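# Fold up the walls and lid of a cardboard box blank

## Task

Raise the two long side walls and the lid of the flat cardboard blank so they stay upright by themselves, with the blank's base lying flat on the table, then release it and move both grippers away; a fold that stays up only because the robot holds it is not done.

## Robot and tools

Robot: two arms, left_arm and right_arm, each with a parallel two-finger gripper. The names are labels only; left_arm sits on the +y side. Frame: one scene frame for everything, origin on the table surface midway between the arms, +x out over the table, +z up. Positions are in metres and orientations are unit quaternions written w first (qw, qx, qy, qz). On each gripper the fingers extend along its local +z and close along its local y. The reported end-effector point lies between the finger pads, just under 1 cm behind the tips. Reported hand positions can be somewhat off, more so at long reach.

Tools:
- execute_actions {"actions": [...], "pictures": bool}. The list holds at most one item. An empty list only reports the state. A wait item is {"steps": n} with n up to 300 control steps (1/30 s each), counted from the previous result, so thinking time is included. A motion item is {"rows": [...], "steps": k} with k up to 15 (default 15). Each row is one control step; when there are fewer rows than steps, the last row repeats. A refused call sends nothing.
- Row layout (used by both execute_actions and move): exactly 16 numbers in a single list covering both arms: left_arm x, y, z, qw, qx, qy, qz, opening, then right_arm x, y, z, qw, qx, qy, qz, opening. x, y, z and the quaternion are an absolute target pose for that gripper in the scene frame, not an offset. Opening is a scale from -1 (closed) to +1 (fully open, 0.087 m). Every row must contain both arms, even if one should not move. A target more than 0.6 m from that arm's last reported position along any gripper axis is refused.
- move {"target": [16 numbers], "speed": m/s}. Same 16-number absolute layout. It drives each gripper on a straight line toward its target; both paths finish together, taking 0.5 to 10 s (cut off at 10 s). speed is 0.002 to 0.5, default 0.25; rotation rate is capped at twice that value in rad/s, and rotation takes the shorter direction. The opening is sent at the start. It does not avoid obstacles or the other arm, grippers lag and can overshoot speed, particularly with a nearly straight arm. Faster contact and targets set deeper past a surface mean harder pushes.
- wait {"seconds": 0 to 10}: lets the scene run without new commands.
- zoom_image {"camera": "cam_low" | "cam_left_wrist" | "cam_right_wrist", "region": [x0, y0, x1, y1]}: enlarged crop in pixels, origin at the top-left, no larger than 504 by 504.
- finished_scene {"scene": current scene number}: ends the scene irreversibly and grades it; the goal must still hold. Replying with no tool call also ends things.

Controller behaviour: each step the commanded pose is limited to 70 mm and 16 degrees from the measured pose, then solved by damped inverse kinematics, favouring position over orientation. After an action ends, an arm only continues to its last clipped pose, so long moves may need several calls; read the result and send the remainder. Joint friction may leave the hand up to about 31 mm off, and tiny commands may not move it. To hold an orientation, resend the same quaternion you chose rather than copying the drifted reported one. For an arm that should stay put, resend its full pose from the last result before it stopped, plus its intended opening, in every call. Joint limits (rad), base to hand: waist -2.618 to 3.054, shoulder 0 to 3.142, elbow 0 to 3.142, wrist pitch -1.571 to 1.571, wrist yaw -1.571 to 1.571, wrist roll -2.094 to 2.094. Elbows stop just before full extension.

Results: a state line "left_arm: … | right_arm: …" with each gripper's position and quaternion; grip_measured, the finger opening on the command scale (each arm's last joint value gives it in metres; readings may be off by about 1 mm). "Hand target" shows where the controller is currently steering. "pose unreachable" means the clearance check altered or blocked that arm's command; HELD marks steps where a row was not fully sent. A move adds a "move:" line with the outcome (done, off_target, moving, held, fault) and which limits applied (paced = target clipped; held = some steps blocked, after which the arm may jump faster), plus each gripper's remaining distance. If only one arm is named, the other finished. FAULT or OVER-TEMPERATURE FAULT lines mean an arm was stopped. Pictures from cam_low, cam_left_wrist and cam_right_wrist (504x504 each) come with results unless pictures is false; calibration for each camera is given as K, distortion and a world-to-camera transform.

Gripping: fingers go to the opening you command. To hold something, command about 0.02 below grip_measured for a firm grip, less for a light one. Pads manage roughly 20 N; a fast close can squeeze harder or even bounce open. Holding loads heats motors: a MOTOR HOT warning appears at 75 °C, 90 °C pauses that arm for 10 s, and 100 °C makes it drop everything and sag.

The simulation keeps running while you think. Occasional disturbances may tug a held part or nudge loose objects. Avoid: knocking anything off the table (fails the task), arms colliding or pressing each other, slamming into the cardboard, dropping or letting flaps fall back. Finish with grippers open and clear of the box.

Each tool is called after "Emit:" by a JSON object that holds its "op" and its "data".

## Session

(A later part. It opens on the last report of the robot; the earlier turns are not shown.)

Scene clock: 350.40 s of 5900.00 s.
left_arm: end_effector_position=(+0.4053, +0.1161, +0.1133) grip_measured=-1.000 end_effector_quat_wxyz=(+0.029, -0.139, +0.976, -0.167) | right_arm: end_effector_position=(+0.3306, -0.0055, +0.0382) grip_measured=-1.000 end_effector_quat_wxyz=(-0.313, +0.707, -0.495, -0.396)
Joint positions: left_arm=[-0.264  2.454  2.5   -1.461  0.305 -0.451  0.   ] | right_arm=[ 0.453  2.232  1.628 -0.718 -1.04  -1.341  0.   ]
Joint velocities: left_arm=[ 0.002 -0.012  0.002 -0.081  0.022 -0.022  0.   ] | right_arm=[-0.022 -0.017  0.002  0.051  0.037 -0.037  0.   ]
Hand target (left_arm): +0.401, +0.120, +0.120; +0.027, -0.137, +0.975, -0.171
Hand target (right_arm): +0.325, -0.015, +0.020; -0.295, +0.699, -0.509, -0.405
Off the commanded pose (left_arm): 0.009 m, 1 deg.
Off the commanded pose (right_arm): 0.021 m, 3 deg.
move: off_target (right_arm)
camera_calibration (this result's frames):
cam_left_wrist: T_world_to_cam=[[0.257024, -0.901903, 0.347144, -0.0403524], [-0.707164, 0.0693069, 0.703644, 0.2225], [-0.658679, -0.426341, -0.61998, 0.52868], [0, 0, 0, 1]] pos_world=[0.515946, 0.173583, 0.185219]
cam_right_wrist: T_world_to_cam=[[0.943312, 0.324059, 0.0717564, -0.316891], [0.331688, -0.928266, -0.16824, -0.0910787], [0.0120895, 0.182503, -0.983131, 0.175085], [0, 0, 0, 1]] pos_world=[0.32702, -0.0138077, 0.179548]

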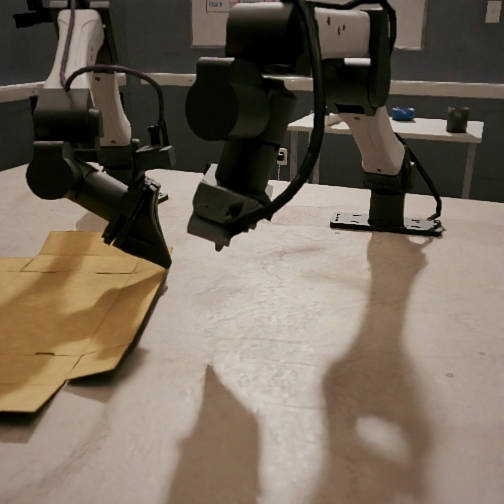

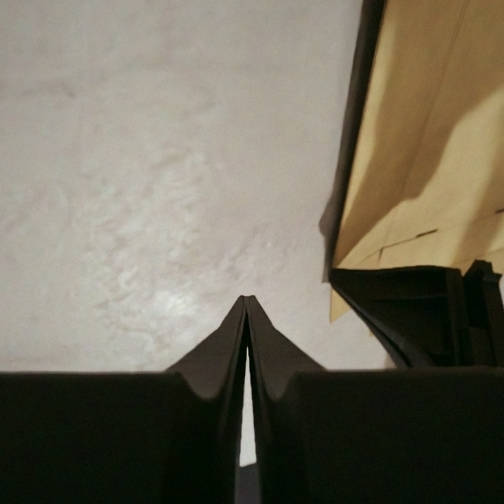

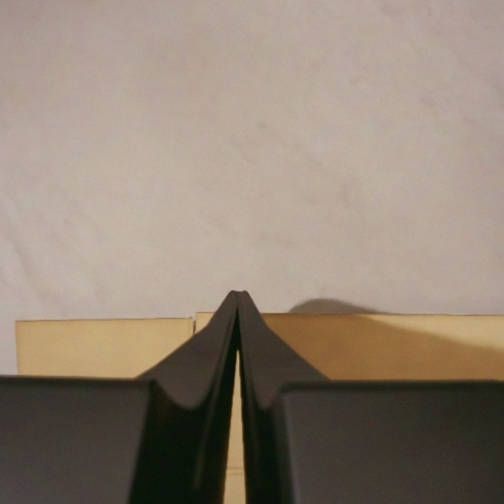

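Emit:
{"op": "move", "data": {"target": [0.475,0.10,0.05,0.059,-0.126,0.897,-0.419,-0.5,0.38,-0.08,0.07,0.295,-0.7,0.509,0.405,-1], "speed": 0.1}}

Emit:
{"op": "move", "data": {"target": [0.478,0.085,0.018,0.059,-0.126,0.897,-0.419,-0.5,0.38,-0.088,-0.01,0.295,-0.7,0.509,0.405,-1], "speed": 0.04}}

Scene clock: 365.00 s of 5900.00 s.
left_arm: end_effector_position=(+0.4752, +0.0957, +0.0577) grip_measured=-0.500 end_effector_quat_wxyz=(+0.061, -0.116, +0.901, -0.414) | right_arm: end_effector_position=(+0.3742, -0.0777, +0.0695) grip_measured=-1.000 end_effector_quat_wxyz=(-0.292, +0.699, -0.511, -0.406)
Joint positions: left_arm=[-0.153  2.612  2.352 -0.97   0.81  -0.437  0.022] | right_arm=[ 0.27   2.408  2.074 -1.347 -1.044 -1.692  0.   ]
Joint velocities: left_arm=[ 0.012 -0.002  0.002  0.051 -0.037 -0.037  0.001] | right_arm=[-0.002  0.002  0.002 -0.037 -0.081  0.007  0.   ]
Hand target (left_arm): +0.476, +0.100, +0.052; +0.059, -0.125, +0.898, -0.418
Hand target (right_arm): +0.379, -0.080, +0.070; -0.296, +0.699, -0.510, -0.404
Off the commanded pose (left_arm): 0.009 m, 1 deg.
Off the commanded pose (right_arm): 0.006 m, 0 deg.
After step 90, 8.43 s passed at rest.
move: done
camera_calibration (this result's frames):
cam_left_wrist: T_world_to_cam=[[0.152446, -0.620634, 0.769138, -0.0589574], [-0.788001, 0.393379, 0.473611, 0.33315], [-0.596502, -0.678282, -0.429091, 0.515068], [0, 0, 0, 1]] pos_world=[0.578749, 0.181716, 0.108574]
cam_right_wrist: T_world_to_cam=[[0.947574, 0.319122, 0.0162666, -0.335041], [0.317512, -0.93463, -0.160166, -0.163049], [-0.0359092, 0.156934, -0.986956, 0.234725], [0, 0, 0, 1]] pos_world=[0.377675, -0.082308, 0.210998]

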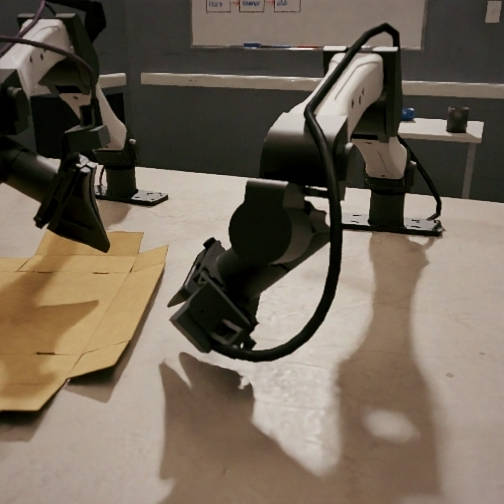

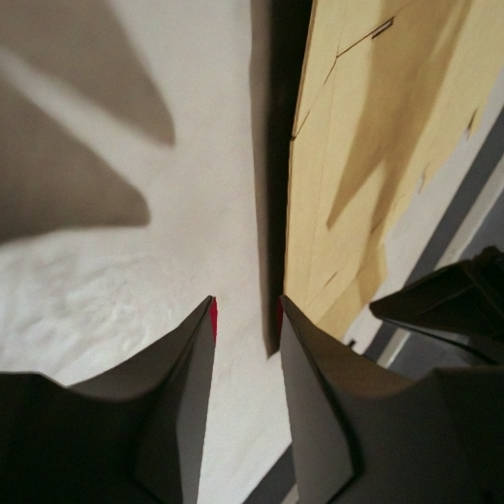

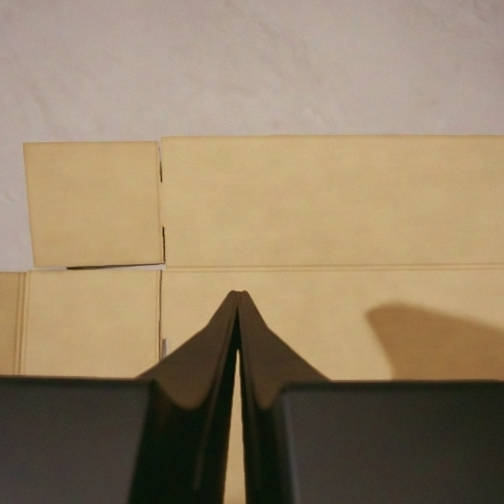

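Scene clock: 367.33 s of 5900.00 s.
left_arm: end_effector_position=(+0.4828, +0.0904, +0.0335) grip_measured=-0.500 end_effector_quat_wxyz=(+0.071, -0.121, +0.896, -0.421) | right_arm: end_effector_position=(+0.3783, -0.0802, +0.0211) grip_measured=-1.000 end_effector_quat_wxyz=(-0.308, +0.690, -0.504, -0.418)
Joint positions: left_arm=[-0.16   2.626  2.271 -0.828  0.814 -0.477  0.022] | right_arm=[ 0.25   2.473  1.973 -1.208 -1.088 -1.731  0.   ]
Joint velocities: left_arm=[-0.017  0.007  0.002 -0.037 -0.066 -0.022  0.   ] | right_arm=[-0.012  0.012  0.012  0.007 -0.022 -0.007  0.   ]
Hand target (left_arm): +0.478, +0.085, +0.018; +0.058, -0.126, +0.897, -0.419
Hand target (right_arm): +0.379, -0.088, -0.009; -0.294, +0.700, -0.508, -0.406
Off the commanded pose (left_arm): 0.017 m, 2 deg.
Off the commanded pose (right_arm): 0.032 m, 3 deg.
move: off_target (left_arm, right_arm)
camera_calibration (this result's frames):
cam_left_wrist: T_world_to_cam=[[0.1511, -0.607291, 0.779979, -0.0457302], [-0.802374, 0.385517, 0.455601, 0.360985], [-0.577377, -0.694676, -0.429022, 0.497863], [0, 0, 0, 1]] pos_world=[0.58401, 0.178916, 0.0847974]
cam_right_wrist: T_world_to_cam=[[0.949617, 0.312296, 0.0264358, -0.338858], [0.310948, -0.928235, -0.204183, -0.170505], [-0.0392268, 0.202116, -0.978576, 0.192192], [0, 0, 0, 1]] pos_world=[0.382342, -0.0912899, 0.162219]

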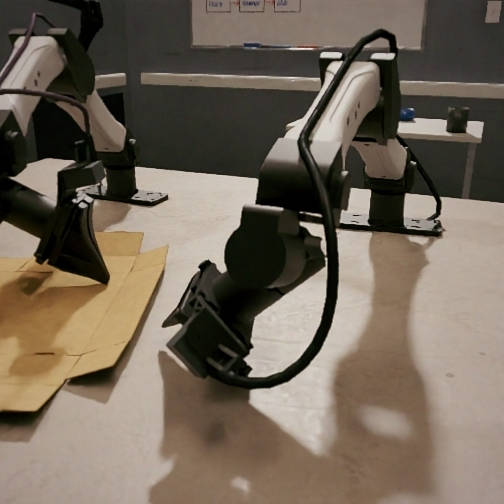

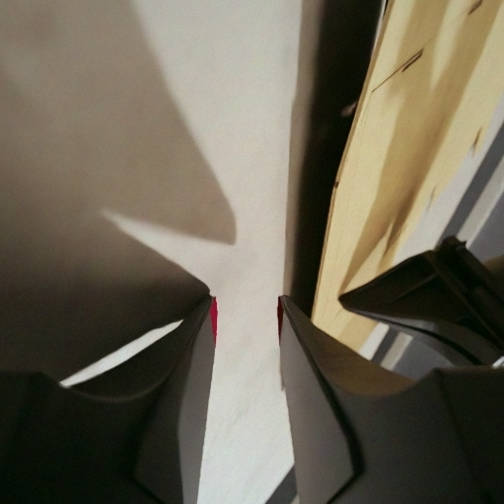

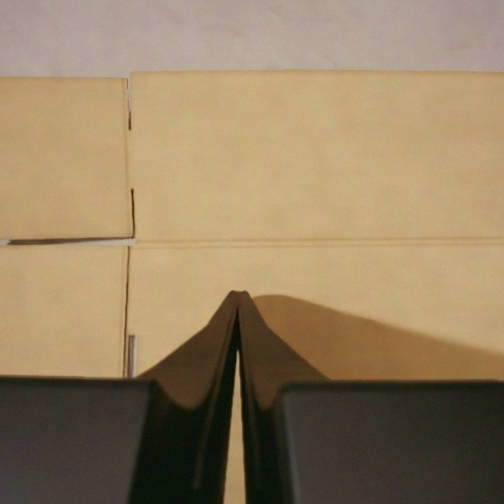

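Emit:
{"op": "move", "data": {"target": [0.503,0.012,0.02,0.059,-0.126,0.897,-0.419,-0.5,0.38,-0.088,-0.01,0.295,-0.7,0.509,0.405,-1], "speed": 0.03}}

Emit:
{"op": "move", "data": {"target": [0.503,0.012,0.045,0.059,-0.126,0.897,-0.419,-1,0.38,-0.088,-0.01,0.295,-0.7,0.509,0.405,-1], "speed": 0.02}}

Emit:
{"op": "move", "data": {"target": [0.503,0.016,0.04,0.059,-0.126,0.897,-0.419,-1,0.36,-0.12,0.12,0.295,-0.7,0.509,0.405,-1], "speed": 0.1}}

Emit:
{"op": "move", "data": {"target": [0.42,0.13,0.04,0.059,-0.126,0.897,-0.419,-1,0.30,-0.12,0.15,0.295,-0.7,0.509,0.405,-1], "speed": 0.05}}

Scene clock: 378.73 s of 5900.00 s.
left_arm: end_effector_position=(+0.5049, +0.0198, +0.0340) grip_measured=-0.500 end_effector_quat_wxyz=(+0.069, -0.123, +0.891, -0.432) | right_arm: end_effector_position=(+0.3794, -0.0794, +0.0215) grip_measured=-1.000 end_effector_quat_wxyz=(-0.312, +0.690, -0.501, -0.418)
Joint positions: left_arm=[-0.28   2.797  2.576 -0.837  0.784 -0.651  0.022] | right_arm=[ 0.25   2.474  1.973 -1.203 -1.093 -1.734  0.   ]
Joint velocities: left_arm=[-0.012  0.042  0.042 -0.051  0.007 -0.037 -0.   ] | right_arm=[ 0.007  0.007 -0.017 -0.037 -0.022  0.081  0.   ]
Hand target (left_arm): +0.501, +0.012, +0.021; +0.060, -0.127, +0.897, -0.420
Hand target (right_arm): +0.379, -0.089, -0.009; -0.294, +0.700, -0.508, -0.406
Off the commanded pose (left_arm): 0.016 m, 2 deg.
Off the commanded pose (right_arm): 0.033 m, 3 deg.
After step 90, 5.37 s passed at rest.
move: off_target (left_arm, right_arm)
camera_calibration (this result's frames):
cam_left_wrist: T_world_to_cam=[[0.153777, -0.586569, 0.795166, -0.0946607], [-0.802246, 0.395683, 0.44703, 0.405681], [-0.576848, -0.706662, -0.409726, 0.461132], [0, 0, 0, 1]] pos_world=[0.606015, 0.109818, 0.0828574]
cam_right_wrist: T_world_to_cam=[[0.949336, 0.312359, 0.0345376, -0.340228], [0.312501, -0.926677, -0.208836, -0.170436], [-0.0332267, 0.209049, -0.977341, 0.190781], [0, 0, 0, 1]] pos_world=[0.382591, -0.0915481, 0.162616]

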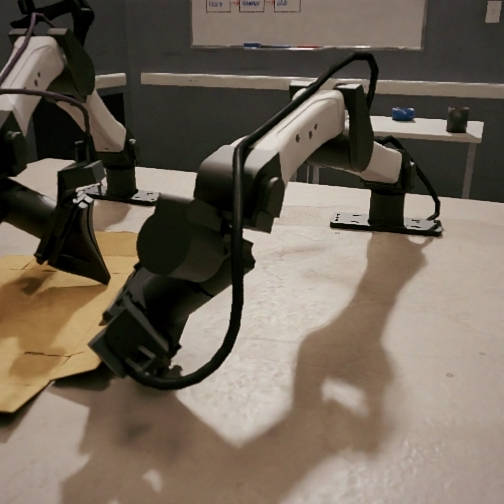

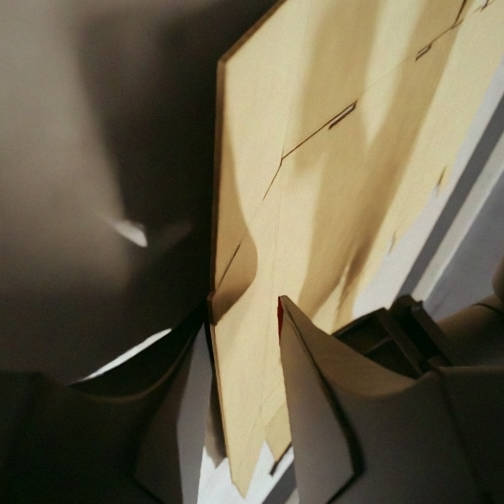

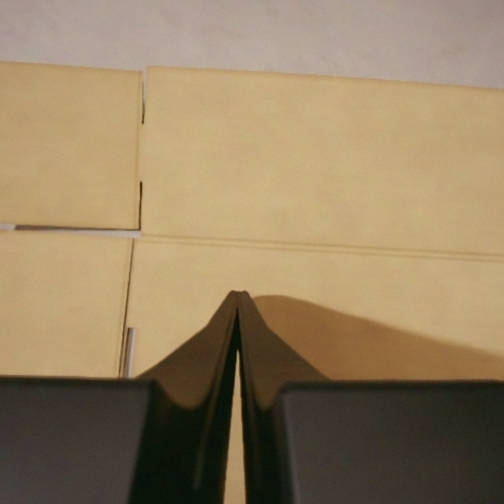

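Scene clock: 380.60 s of 5900.00 s.
left_arm: end_effector_position=(+0.5060, +0.0164, +0.0438) grip_measured=-0.998 end_effector_quat_wxyz=(+0.069, -0.126, +0.894, -0.424) | right_arm: end_effector_position=(+0.3804, -0.0787, +0.0212) grip_measured=-1.000 end_effector_quat_wxyz=(-0.315, +0.690, -0.500, -0.418)
Joint positions: left_arm=[-0.289  2.844  2.719 -0.938  0.763 -0.657  0.   ] | right_arm=[ 0.25   2.476  1.973 -1.196 -1.097 -1.735  0.   ]
Joint velocities: left_arm=[ 0.012  0.032  0.071 -0.022  0.007  0.022  0.001] | right_arm=[-0.002 -0.002 -0.012  0.037 -0.007 -0.051  0.   ]
Hand target (left_arm): +0.502, +0.012, +0.045; +0.061, -0.127, +0.896, -0.420
Hand target (right_arm): +0.379, -0.088, -0.009; -0.294, +0.700, -0.508, -0.406
Off the commanded pose (left_arm): 0.005 m, 1 deg.
Off the commanded pose (right_arm): 0.033 m, 3 deg.
move: off_target (right_arm)
camera_calibration (this result's frames):
cam_left_wrist: T_world_to_cam=[[0.161832, -0.599819, 0.783599, -0.107965], [-0.801338, 0.383538, 0.459082, 0.402722], [-0.575906, -0.702222, -0.418589, 0.463219], [0, 0, 0, 1]] pos_world=[0.606959, 0.106064, 0.0936171]
cam_right_wrist: T_world_to_cam=[[0.949192, 0.312134, 0.04009, -0.34144], [0.313339, -0.925566, -0.212475, -0.170286], [-0.029215, 0.214242, -0.976344, 0.189164], [0, 0, 0, 1]] pos_world=[0.382976, -0.0915623, 0.162196]

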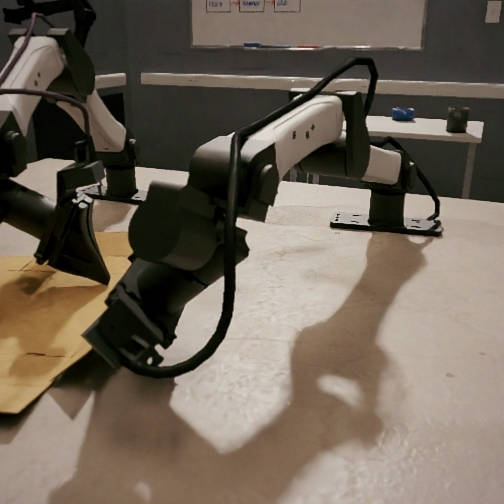

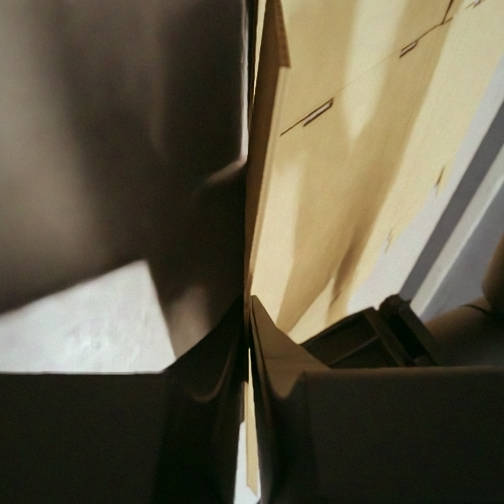

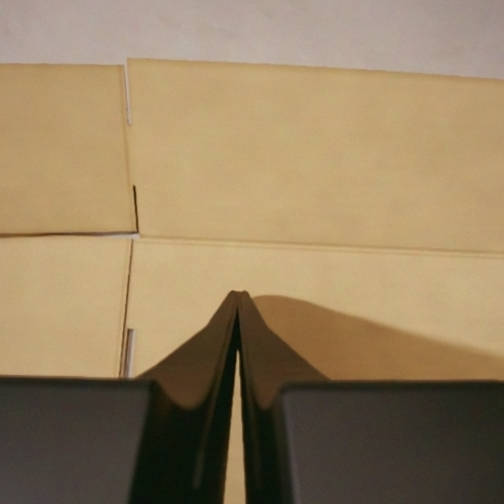

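Scene clock: 382.17 s of 5900.00 s.
left_arm: end_effector_position=(+0.5059, +0.0163, +0.0441) grip_measured=-0.998 end_effector_quat_wxyz=(+0.069, -0.125, +0.894, -0.424) | right_arm: end_effector_position=(+0.3542, -0.1155, +0.1060) grip_measured=-1.000 end_effector_quat_wxyz=(-0.287, +0.693, -0.517, -0.414)
Joint positions: left_arm=[-0.289  2.844  2.719 -0.939  0.764 -0.655  0.   ] | right_arm=[ 0.195  2.322  2.057 -1.559 -1.036 -1.827  0.   ]
Joint velocities: left_arm=[ 0.012  0.012 -0.012  0.037 -0.007 -0.051  0.001] | right_arm=[-0.007  0.007 -0.012 -0.007 -0.022 -0.022  0.   ]
Hand target (left_arm): +0.503, +0.016, +0.040; +0.061, -0.127, +0.897, -0.420
Hand target (right_arm): +0.358, -0.119, +0.119; -0.298, +0.699, -0.512, -0.401
Off the commanded pose (left_arm): 0.005 m, 1 deg.
Off the commanded pose (right_arm): 0.016 m, 2 deg.
joint sent to its limit (right arm) — the command would take joint 4 (wrist pitch) past its lower limit, so that joint was sent only as far as its limit.
move: off_target (right_arm)
camera_calibration (this result's frames):
cam_left_wrist: T_world_to_cam=[[0.159435, -0.59978, 0.78412, -0.106984], [-0.801268, 0.385353, 0.457682, 0.40251], [-0.576671, -0.701261, -0.419146, 0.46361], [0, 0, 0, 1]] pos_world=[0.606926, 0.105836, 0.093987]
cam_right_wrist: T_world_to_cam=[[0.949565, 0.313454, -0.00851559, -0.303335], [0.307696, -0.936666, -0.167272, -0.182244], [-0.0604085, 0.156216, -0.985874, 0.28442], [0, 0, 0, 1]] pos_world=[0.361294, -0.120051, 0.247334]

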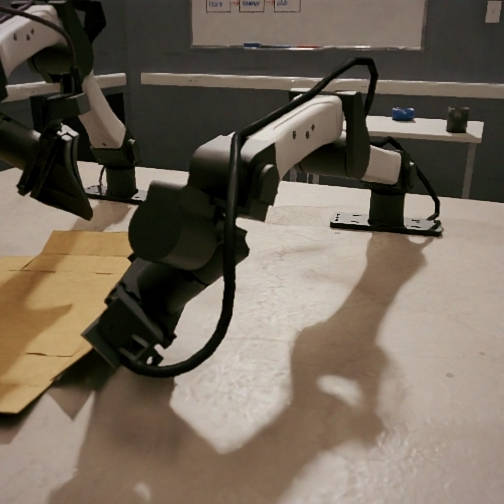

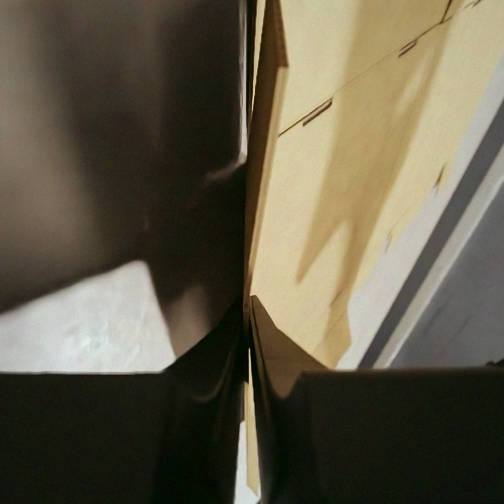

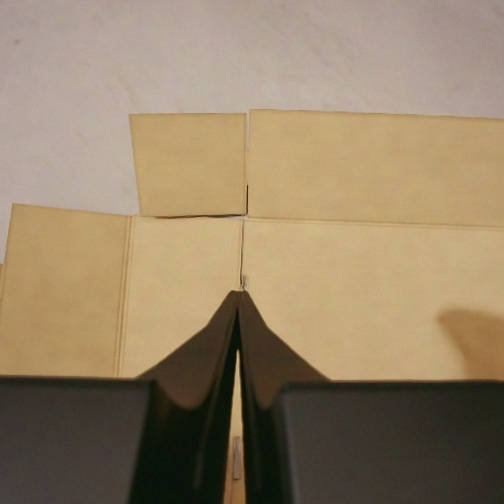

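Scene clock: 385.33 s of 5900.00 s.
left_arm: end_effector_position=(+0.4301, +0.1236, +0.0388) grip_measured=-0.998 end_effector_quat_wxyz=(+0.067, -0.118, +0.893, -0.429) | right_arm: end_effector_position=(+0.3040, -0.1223, +0.1450) grip_measured=-1.000 end_effector_quat_wxyz=(-0.293, +0.697, -0.512, -0.407)
Joint positions: left_arm=[-0.09   2.392  1.855 -0.725  0.857 -0.377  0.   ] | right_arm=[ 0.201  2.064  1.802 -1.532 -1.036 -1.819  0.   ]
Joint velocities: left_arm=[ 0.007 -0.007 -0.007  0.007  0.022 -0.022 -0.001] | right_arm=[-0.007 -0.002 -0.007  0.007 -0.022 -0.051  0.   ]
Hand target (left_arm): +0.423, +0.131, +0.038; +0.060, -0.126, +0.897, -0.418
Hand target (right_arm): +0.299, -0.119, +0.149; -0.295, +0.700, -0.509, -0.405
Off the commanded pose (left_arm): 0.012 m, 2 deg.
Off the commanded pose (right_arm): 0.007 m, 1 deg.
move: off_target (left_arm)
camera_calibration (this result's frames):
cam_left_wrist: T_world_to_cam=[[0.148938, -0.594925, 0.789862, -0.022699], [-0.797139, 0.400428, 0.451914, 0.299514], [-0.585138, -0.696937, -0.414599, 0.495869], [0, 0, 0, 1]] pos_world=[0.532287, 0.212151, 0.0881615]
cam_right_wrist: T_world_to_cam=[[0.94891, 0.315299, 0.012524, -0.255788], [0.31303, -0.935591, -0.163347, -0.16868], [-0.0397858, 0.158922, -0.986489, 0.315079], [0, 0, 0, 1]] pos_world=[0.308057, -0.127238, 0.286472]

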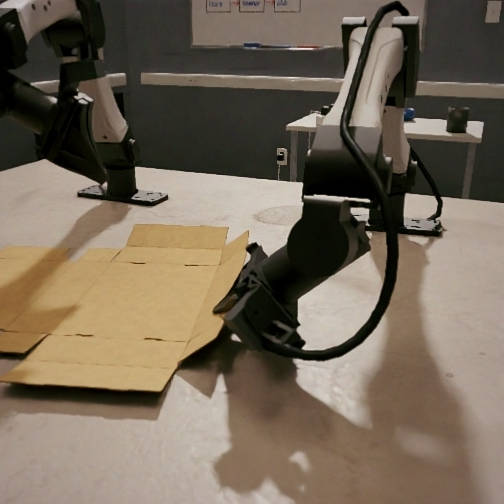

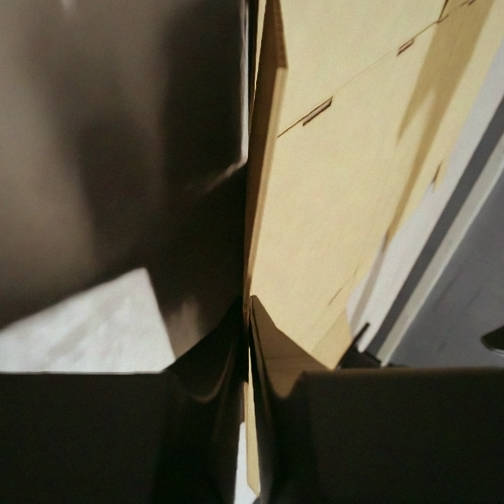

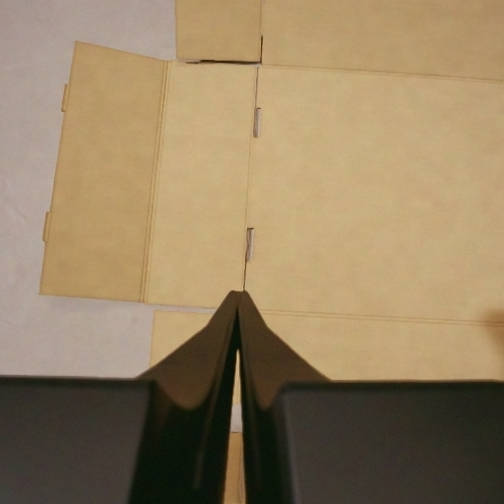

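Emit:
{"op": "move", "data": {"target": [0.434,0.106,0.046,0.024,-0.137,0.975,-0.172,-1,0.28,-0.05,0.18,-0.012,-0.138,0.986,0.086,-0.4], "speed": 0.1}}

Emit:
{"op": "move", "data": {"target": [0.44,0.088,0.046,-0.012,-0.138,0.986,0.086,-1,0.28,-0.05,0.18,-0.012,-0.138,0.986,0.086,-0.4], "speed": 0.08}}

Scene clock: 400.47 s of 5900.00 s.
left_arm: end_effector_position=(+0.4358, +0.1071, +0.0520) grip_measured=-0.997 end_effector_quat_wxyz=(+0.034, -0.131, +0.973, -0.188) | right_arm: end_effector_position=(+0.2807, -0.0545, +0.1764) grip_measured=-0.400 end_effector_quat_wxyz=(+0.027, -0.133, +0.984, +0.114)
Joint positions: left_arm=[-0.261  2.575  2.467 -1.285  0.344 -0.44   0.   ] | right_arm=[ 0.609  2.184  2.327 -1.563 -0.182  0.336  0.026]
Joint velocities: left_arm=[ 0.012  0.022  0.012  0.037 -0.007  0.037  0.   ] | right_arm=[ 0.007  0.007  0.002  0.037 -0.007 -0.022 -0.001]
Hand target (left_arm): +0.433, +0.105, +0.046; +0.024, -0.138, +0.975, -0.174
Hand target (right_arm): +0.280, -0.051, +0.179; +0.030, -0.132, +0.984, +0.114
Off the commanded pose (left_arm): 0.006 m, 2 deg.
Off the commanded pose (right_arm): 0.006 m, 6 deg.
joint sent to its limit (right arm) — the command would take joint 4 (wrist pitch) past its lower limit, so that joint was sent only as far as its limit.
After step 90, 2.90 s passed at rest.
move: off_target (right_arm)
camera_calibration (this result's frames):
cam_left_wrist: T_world_to_cam=[[0.237659, -0.890432, 0.388136, -0.029874], [-0.719083, 0.107353, 0.686582, 0.289843], [-0.653023, -0.442274, -0.614781, 0.505841], [0, 0, 0, 1]] pos_world=[0.545846, 0.166004, 0.123575]
cam_right_wrist: T_world_to_cam=[[0.29159, -0.931963, -0.215453, -0.0987463], [-0.621241, -0.355783, 0.698196, 0.0490894], [-0.727348, -0.0697387, -0.682717, 0.46134], [0, 0, 0, 1]] pos_world=[0.394844, -0.0423895, 0.259415]

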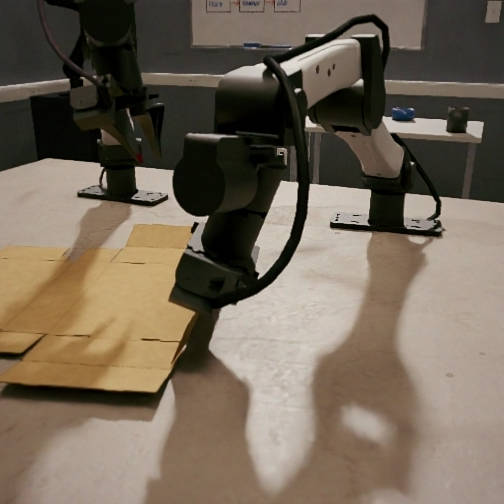

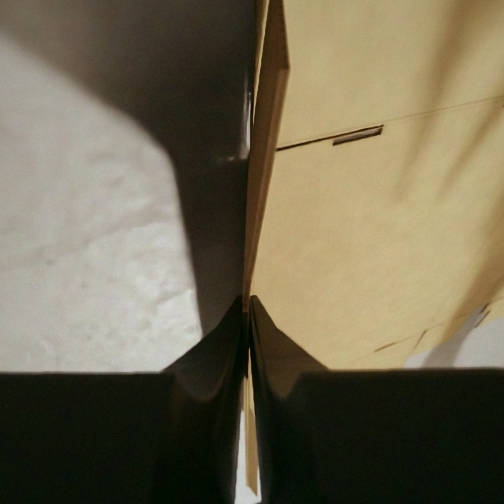

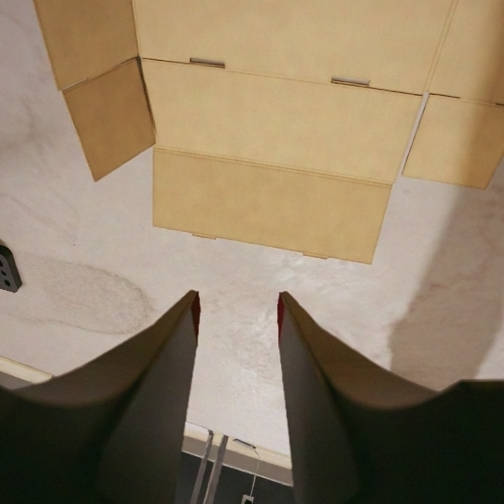

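Scene clock: 404.27 s of 5900.00 s.
left_arm: end_effector_position=(+0.4378, +0.0928, +0.0517) grip_measured=-0.996 end_effector_quat_wxyz=(+0.102, -0.142, +0.984, +0.011) | right_arm: end_effector_position=(+0.2810, -0.0548, +0.1763) grip_measured=-0.400 end_effector_quat_wxyz=(+0.027, -0.130, +0.985, +0.113)
Joint positions: left_arm=[-0.431  2.748  2.874 -1.522 -0.11  -0.59   0.   ] | right_arm=[ 0.609  2.184  2.327 -1.563 -0.178  0.342  0.026]
Joint velocities: left_arm=[-0.017 -0.002 -0.012  0.007  0.007  0.022 -0.   ] | right_arm=[-0.002 -0.017  0.007  0.007  0.022  0.007  0.   ]
Hand target (left_arm): +0.438, +0.088, +0.045; +0.107, -0.142, +0.984, +0.023
Hand target (right_arm): +0.280, -0.050, +0.180; +0.031, -0.132, +0.984, +0.112
Off the commanded pose (left_arm): 0.008 m, 16 deg.
Off the commanded pose (right_arm): 0.006 m, 6 deg.
elbow stopped short (left arm): the move would have taken joint 3 (elbow) straighter than the controller allows; a more bent joint 3 avoids this.
joint sent to its limit (right arm) — the command would take joint 4 (wrist pitch) past its lower limit, so that joint was sent only as far as its limit.
move: off_target (left_arm, right_arm)
camera_calibration (this result's frames):
cam_left_wrist: T_world_to_cam=[[0.277513, -0.960521, 0.019627, -0.0349468], [-0.765171, -0.208626, 0.609089, 0.346496], [-0.580948, -0.184048, -0.792859, 0.454316], [0, 0, 0, 1]] pos_world=[0.538761, 0.122337, 0.149848]
cam_right_wrist: T_world_to_cam=[[0.285298, -0.934586, -0.212495, -0.0980106], [-0.62409, -0.349415, 0.698871, 0.0502947], [-0.727404, -0.0667705, -0.682953, 0.461692], [0, 0, 0, 1]] pos_world=[0.395187, -0.0431982, 0.259338]

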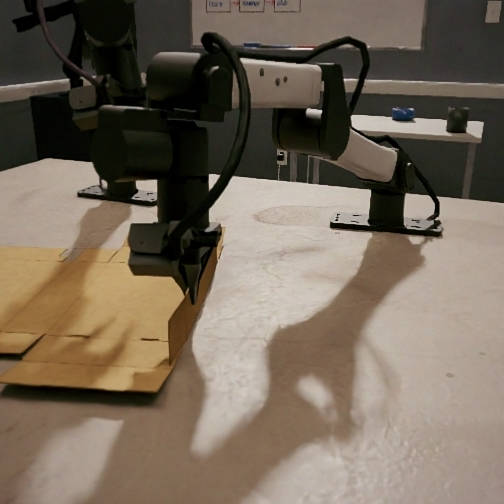

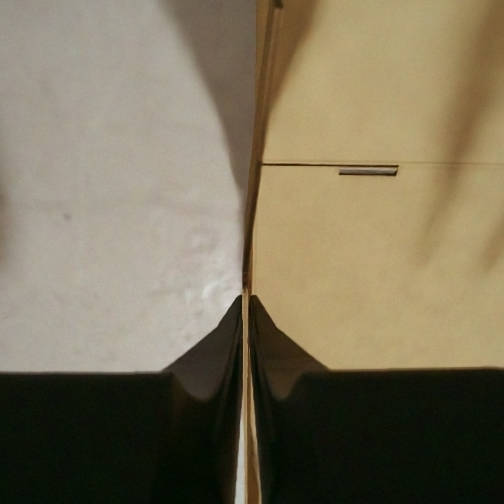

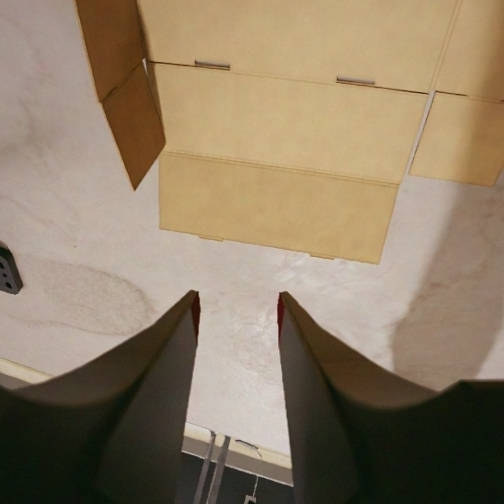

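Emit:
{"op": "move", "data": {"target": [0.438,0.092,0.048,0.102,-0.142,0.984,0.011,-1,0.265,0.043,0.11,0.256,-0.134,0.956,0.036,-0.4], "speed": 0.08}}

Scene clock: 418.90 s of 5900.00 s.
left_arm: end_effector_position=(+0.4377, +0.0925, +0.0523) grip_measured=-0.996 end_effector_quat_wxyz=(+0.102, -0.142, +0.984, +0.010) | right_arm: end_effector_position=(+0.2665, +0.0341, +0.1083) grip_measured=-0.400 end_effector_quat_wxyz=(+0.224, -0.142, +0.964, +0.036)
Joint positions: left_arm=[-0.431  2.747  2.874 -1.522 -0.108 -0.59   0.   ] | right_arm=[ 0.938  2.066  1.854 -0.976  0.257  0.577  0.026]
Joint velocities: left_arm=[-0.007  0.002 -0.007  0.022 -0.007 -0.022  0.   ] | right_arm=[-0.007 -0.007 -0.002 -0.022  0.022  0.007  0.   ]
Hand target (left_arm): +0.438, +0.092, +0.048; +0.101, -0.142, +0.985, +0.012
Hand target (right_arm): +0.267, +0.033, +0.108; +0.223, -0.142, +0.964, +0.036
Off the commanded pose (left_arm): 0.004 m, 0 deg.
Off the commanded pose (right_arm): 0.009 m, 4 deg.
After step 90, 8.33 s passed at rest.
move: held (right_arm); limits=held; held on 10 of 99 steps (right_arm), including the last (right_arm)
pose unreachable (right arm): on one or more control steps of this call this arm could not follow its commanded pose, so it was not sent that pose on those steps. On the call's last step it was still not sent that pose. It may still have moved: this result reports where it is.
cause: the commanded pose would bring a part of the arm too close to another arm (this arm's wrist (the part past joint 4) and the other arm's forearm (the part past joint 3)).
camera_calibration (this result's frames):
cam_left_wrist: T_world_to_cam=[[0.277246, -0.960558, 0.0215124, -0.0351987], [-0.765608, -0.207339, 0.608979, 0.346159], [-0.580499, -0.185307, -0.792895, 0.454625], [0, 0, 0, 1]] pos_world=[0.53869, 0.122207, 0.150424]
cam_right_wrist: T_world_to_cam=[[0.311426, -0.950254, 0.00562397, -0.0552671], [-0.864618, -0.280895, 0.416574, 0.212086], [-0.394271, -0.134595, -0.909084, 0.348665], [0, 0, 0, 1]] pos_world=[0.338054, 0.0539847, 0.228927]

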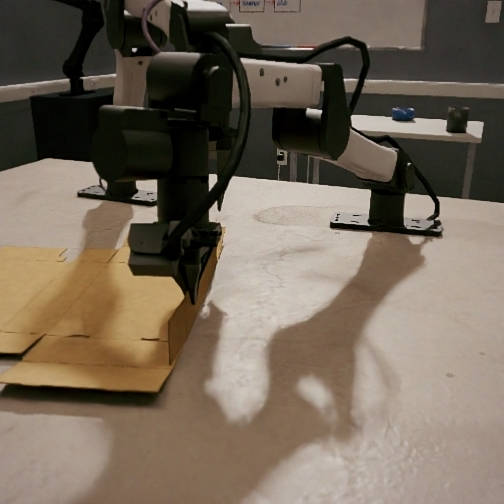

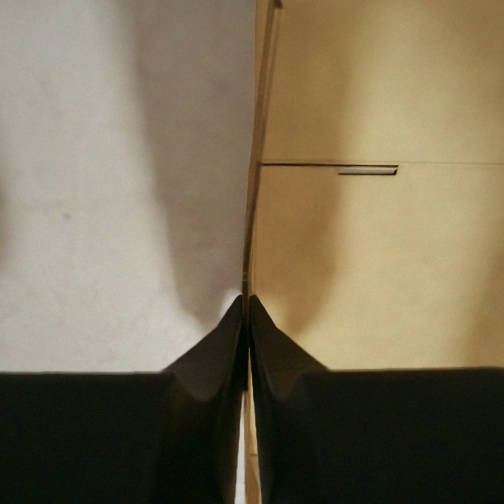

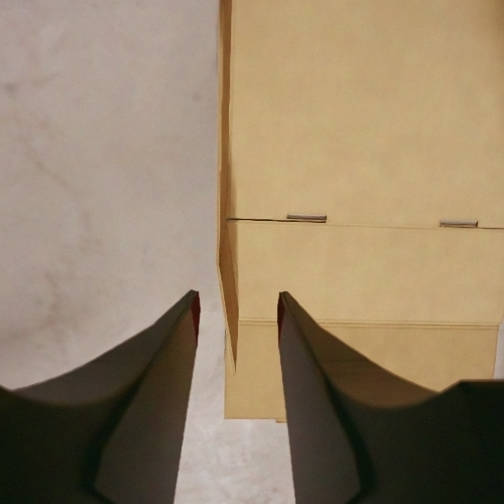

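Emit:
{"op": "move", "data": {"target": [0.438,0.092,0.048,0.102,-0.142,0.984,0.011,-1,0.282,0.044,0.058,0.24,-0.105,0.955,0.14,-0.3], "speed": 0.04}}

Scene clock: 427.27 s of 5900.00 s.
left_arm: end_effector_position=(+0.4377, +0.0925, +0.0523) grip_measured=-0.996 end_effector_quat_wxyz=(+0.102, -0.142, +0.984, +0.010) | right_arm: end_effector_position=(+0.2793, +0.0460, +0.0499) grip_measured=-0.300 end_effector_quat_wxyz=(+0.232, -0.116, +0.957, +0.129)
Joint positions: left_arm=[-0.431  2.747  2.874 -1.522 -0.108 -0.59   0.   ] | right_arm=[ 0.88   2.029  1.525 -0.542  0.12   0.589  0.031]
Joint velocities: left_arm=[-0.002 -0.002  0.002  0.051  0.095  0.066 -0.002] | right_arm=[ 0.007 -0.002 -0.007  0.051 -0.022 -0.022  0.   ]
Hand target (left_arm): +0.438, +0.092, +0.048; +0.101, -0.142, +0.985, +0.012
Hand target (right_arm): +0.282, +0.044, +0.058; +0.240, -0.106, +0.955, +0.140
Off the commanded pose (left_arm): 0.004 m, 0 deg.
Off the commanded pose (right_arm): 0.009 m, 2 deg.
After step 90, 2.10 s passed at rest.
move: done
camera_calibration (this result's frames):
cam_left_wrist: T_world_to_cam=[[0.277246, -0.960558, 0.0215124, -0.0351987], [-0.765608, -0.207339, 0.608979, 0.346159], [-0.580499, -0.185307, -0.792895, 0.454625], [0, 0, 0, 1]] pos_world=[0.53869, 0.122207, 0.150424]
cam_right_wrist: T_world_to_cam=[[0.302274, -0.936038, -0.180176, -0.0364798], [-0.863892, -0.348899, 0.363262, 0.256382], [-0.40289, 0.0458486, -0.914099, 0.296576], [0, 0, 0, 1]] pos_world=[0.352001, 0.0417075, 0.171393]

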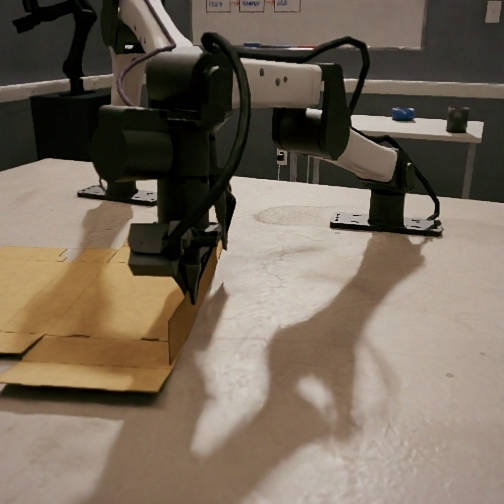

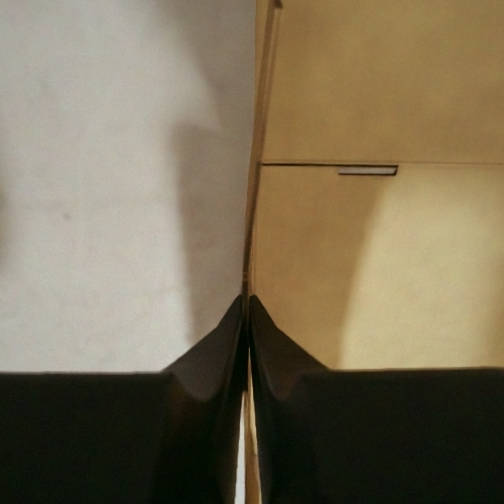

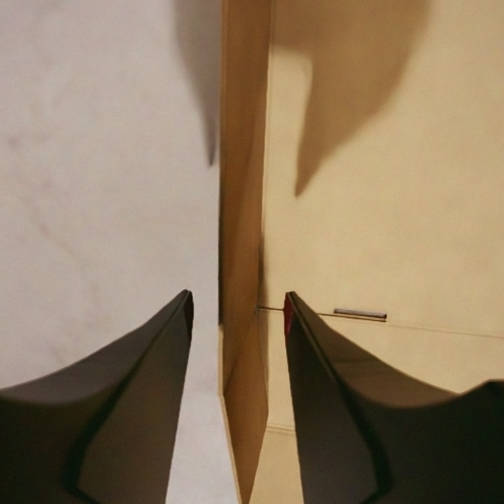

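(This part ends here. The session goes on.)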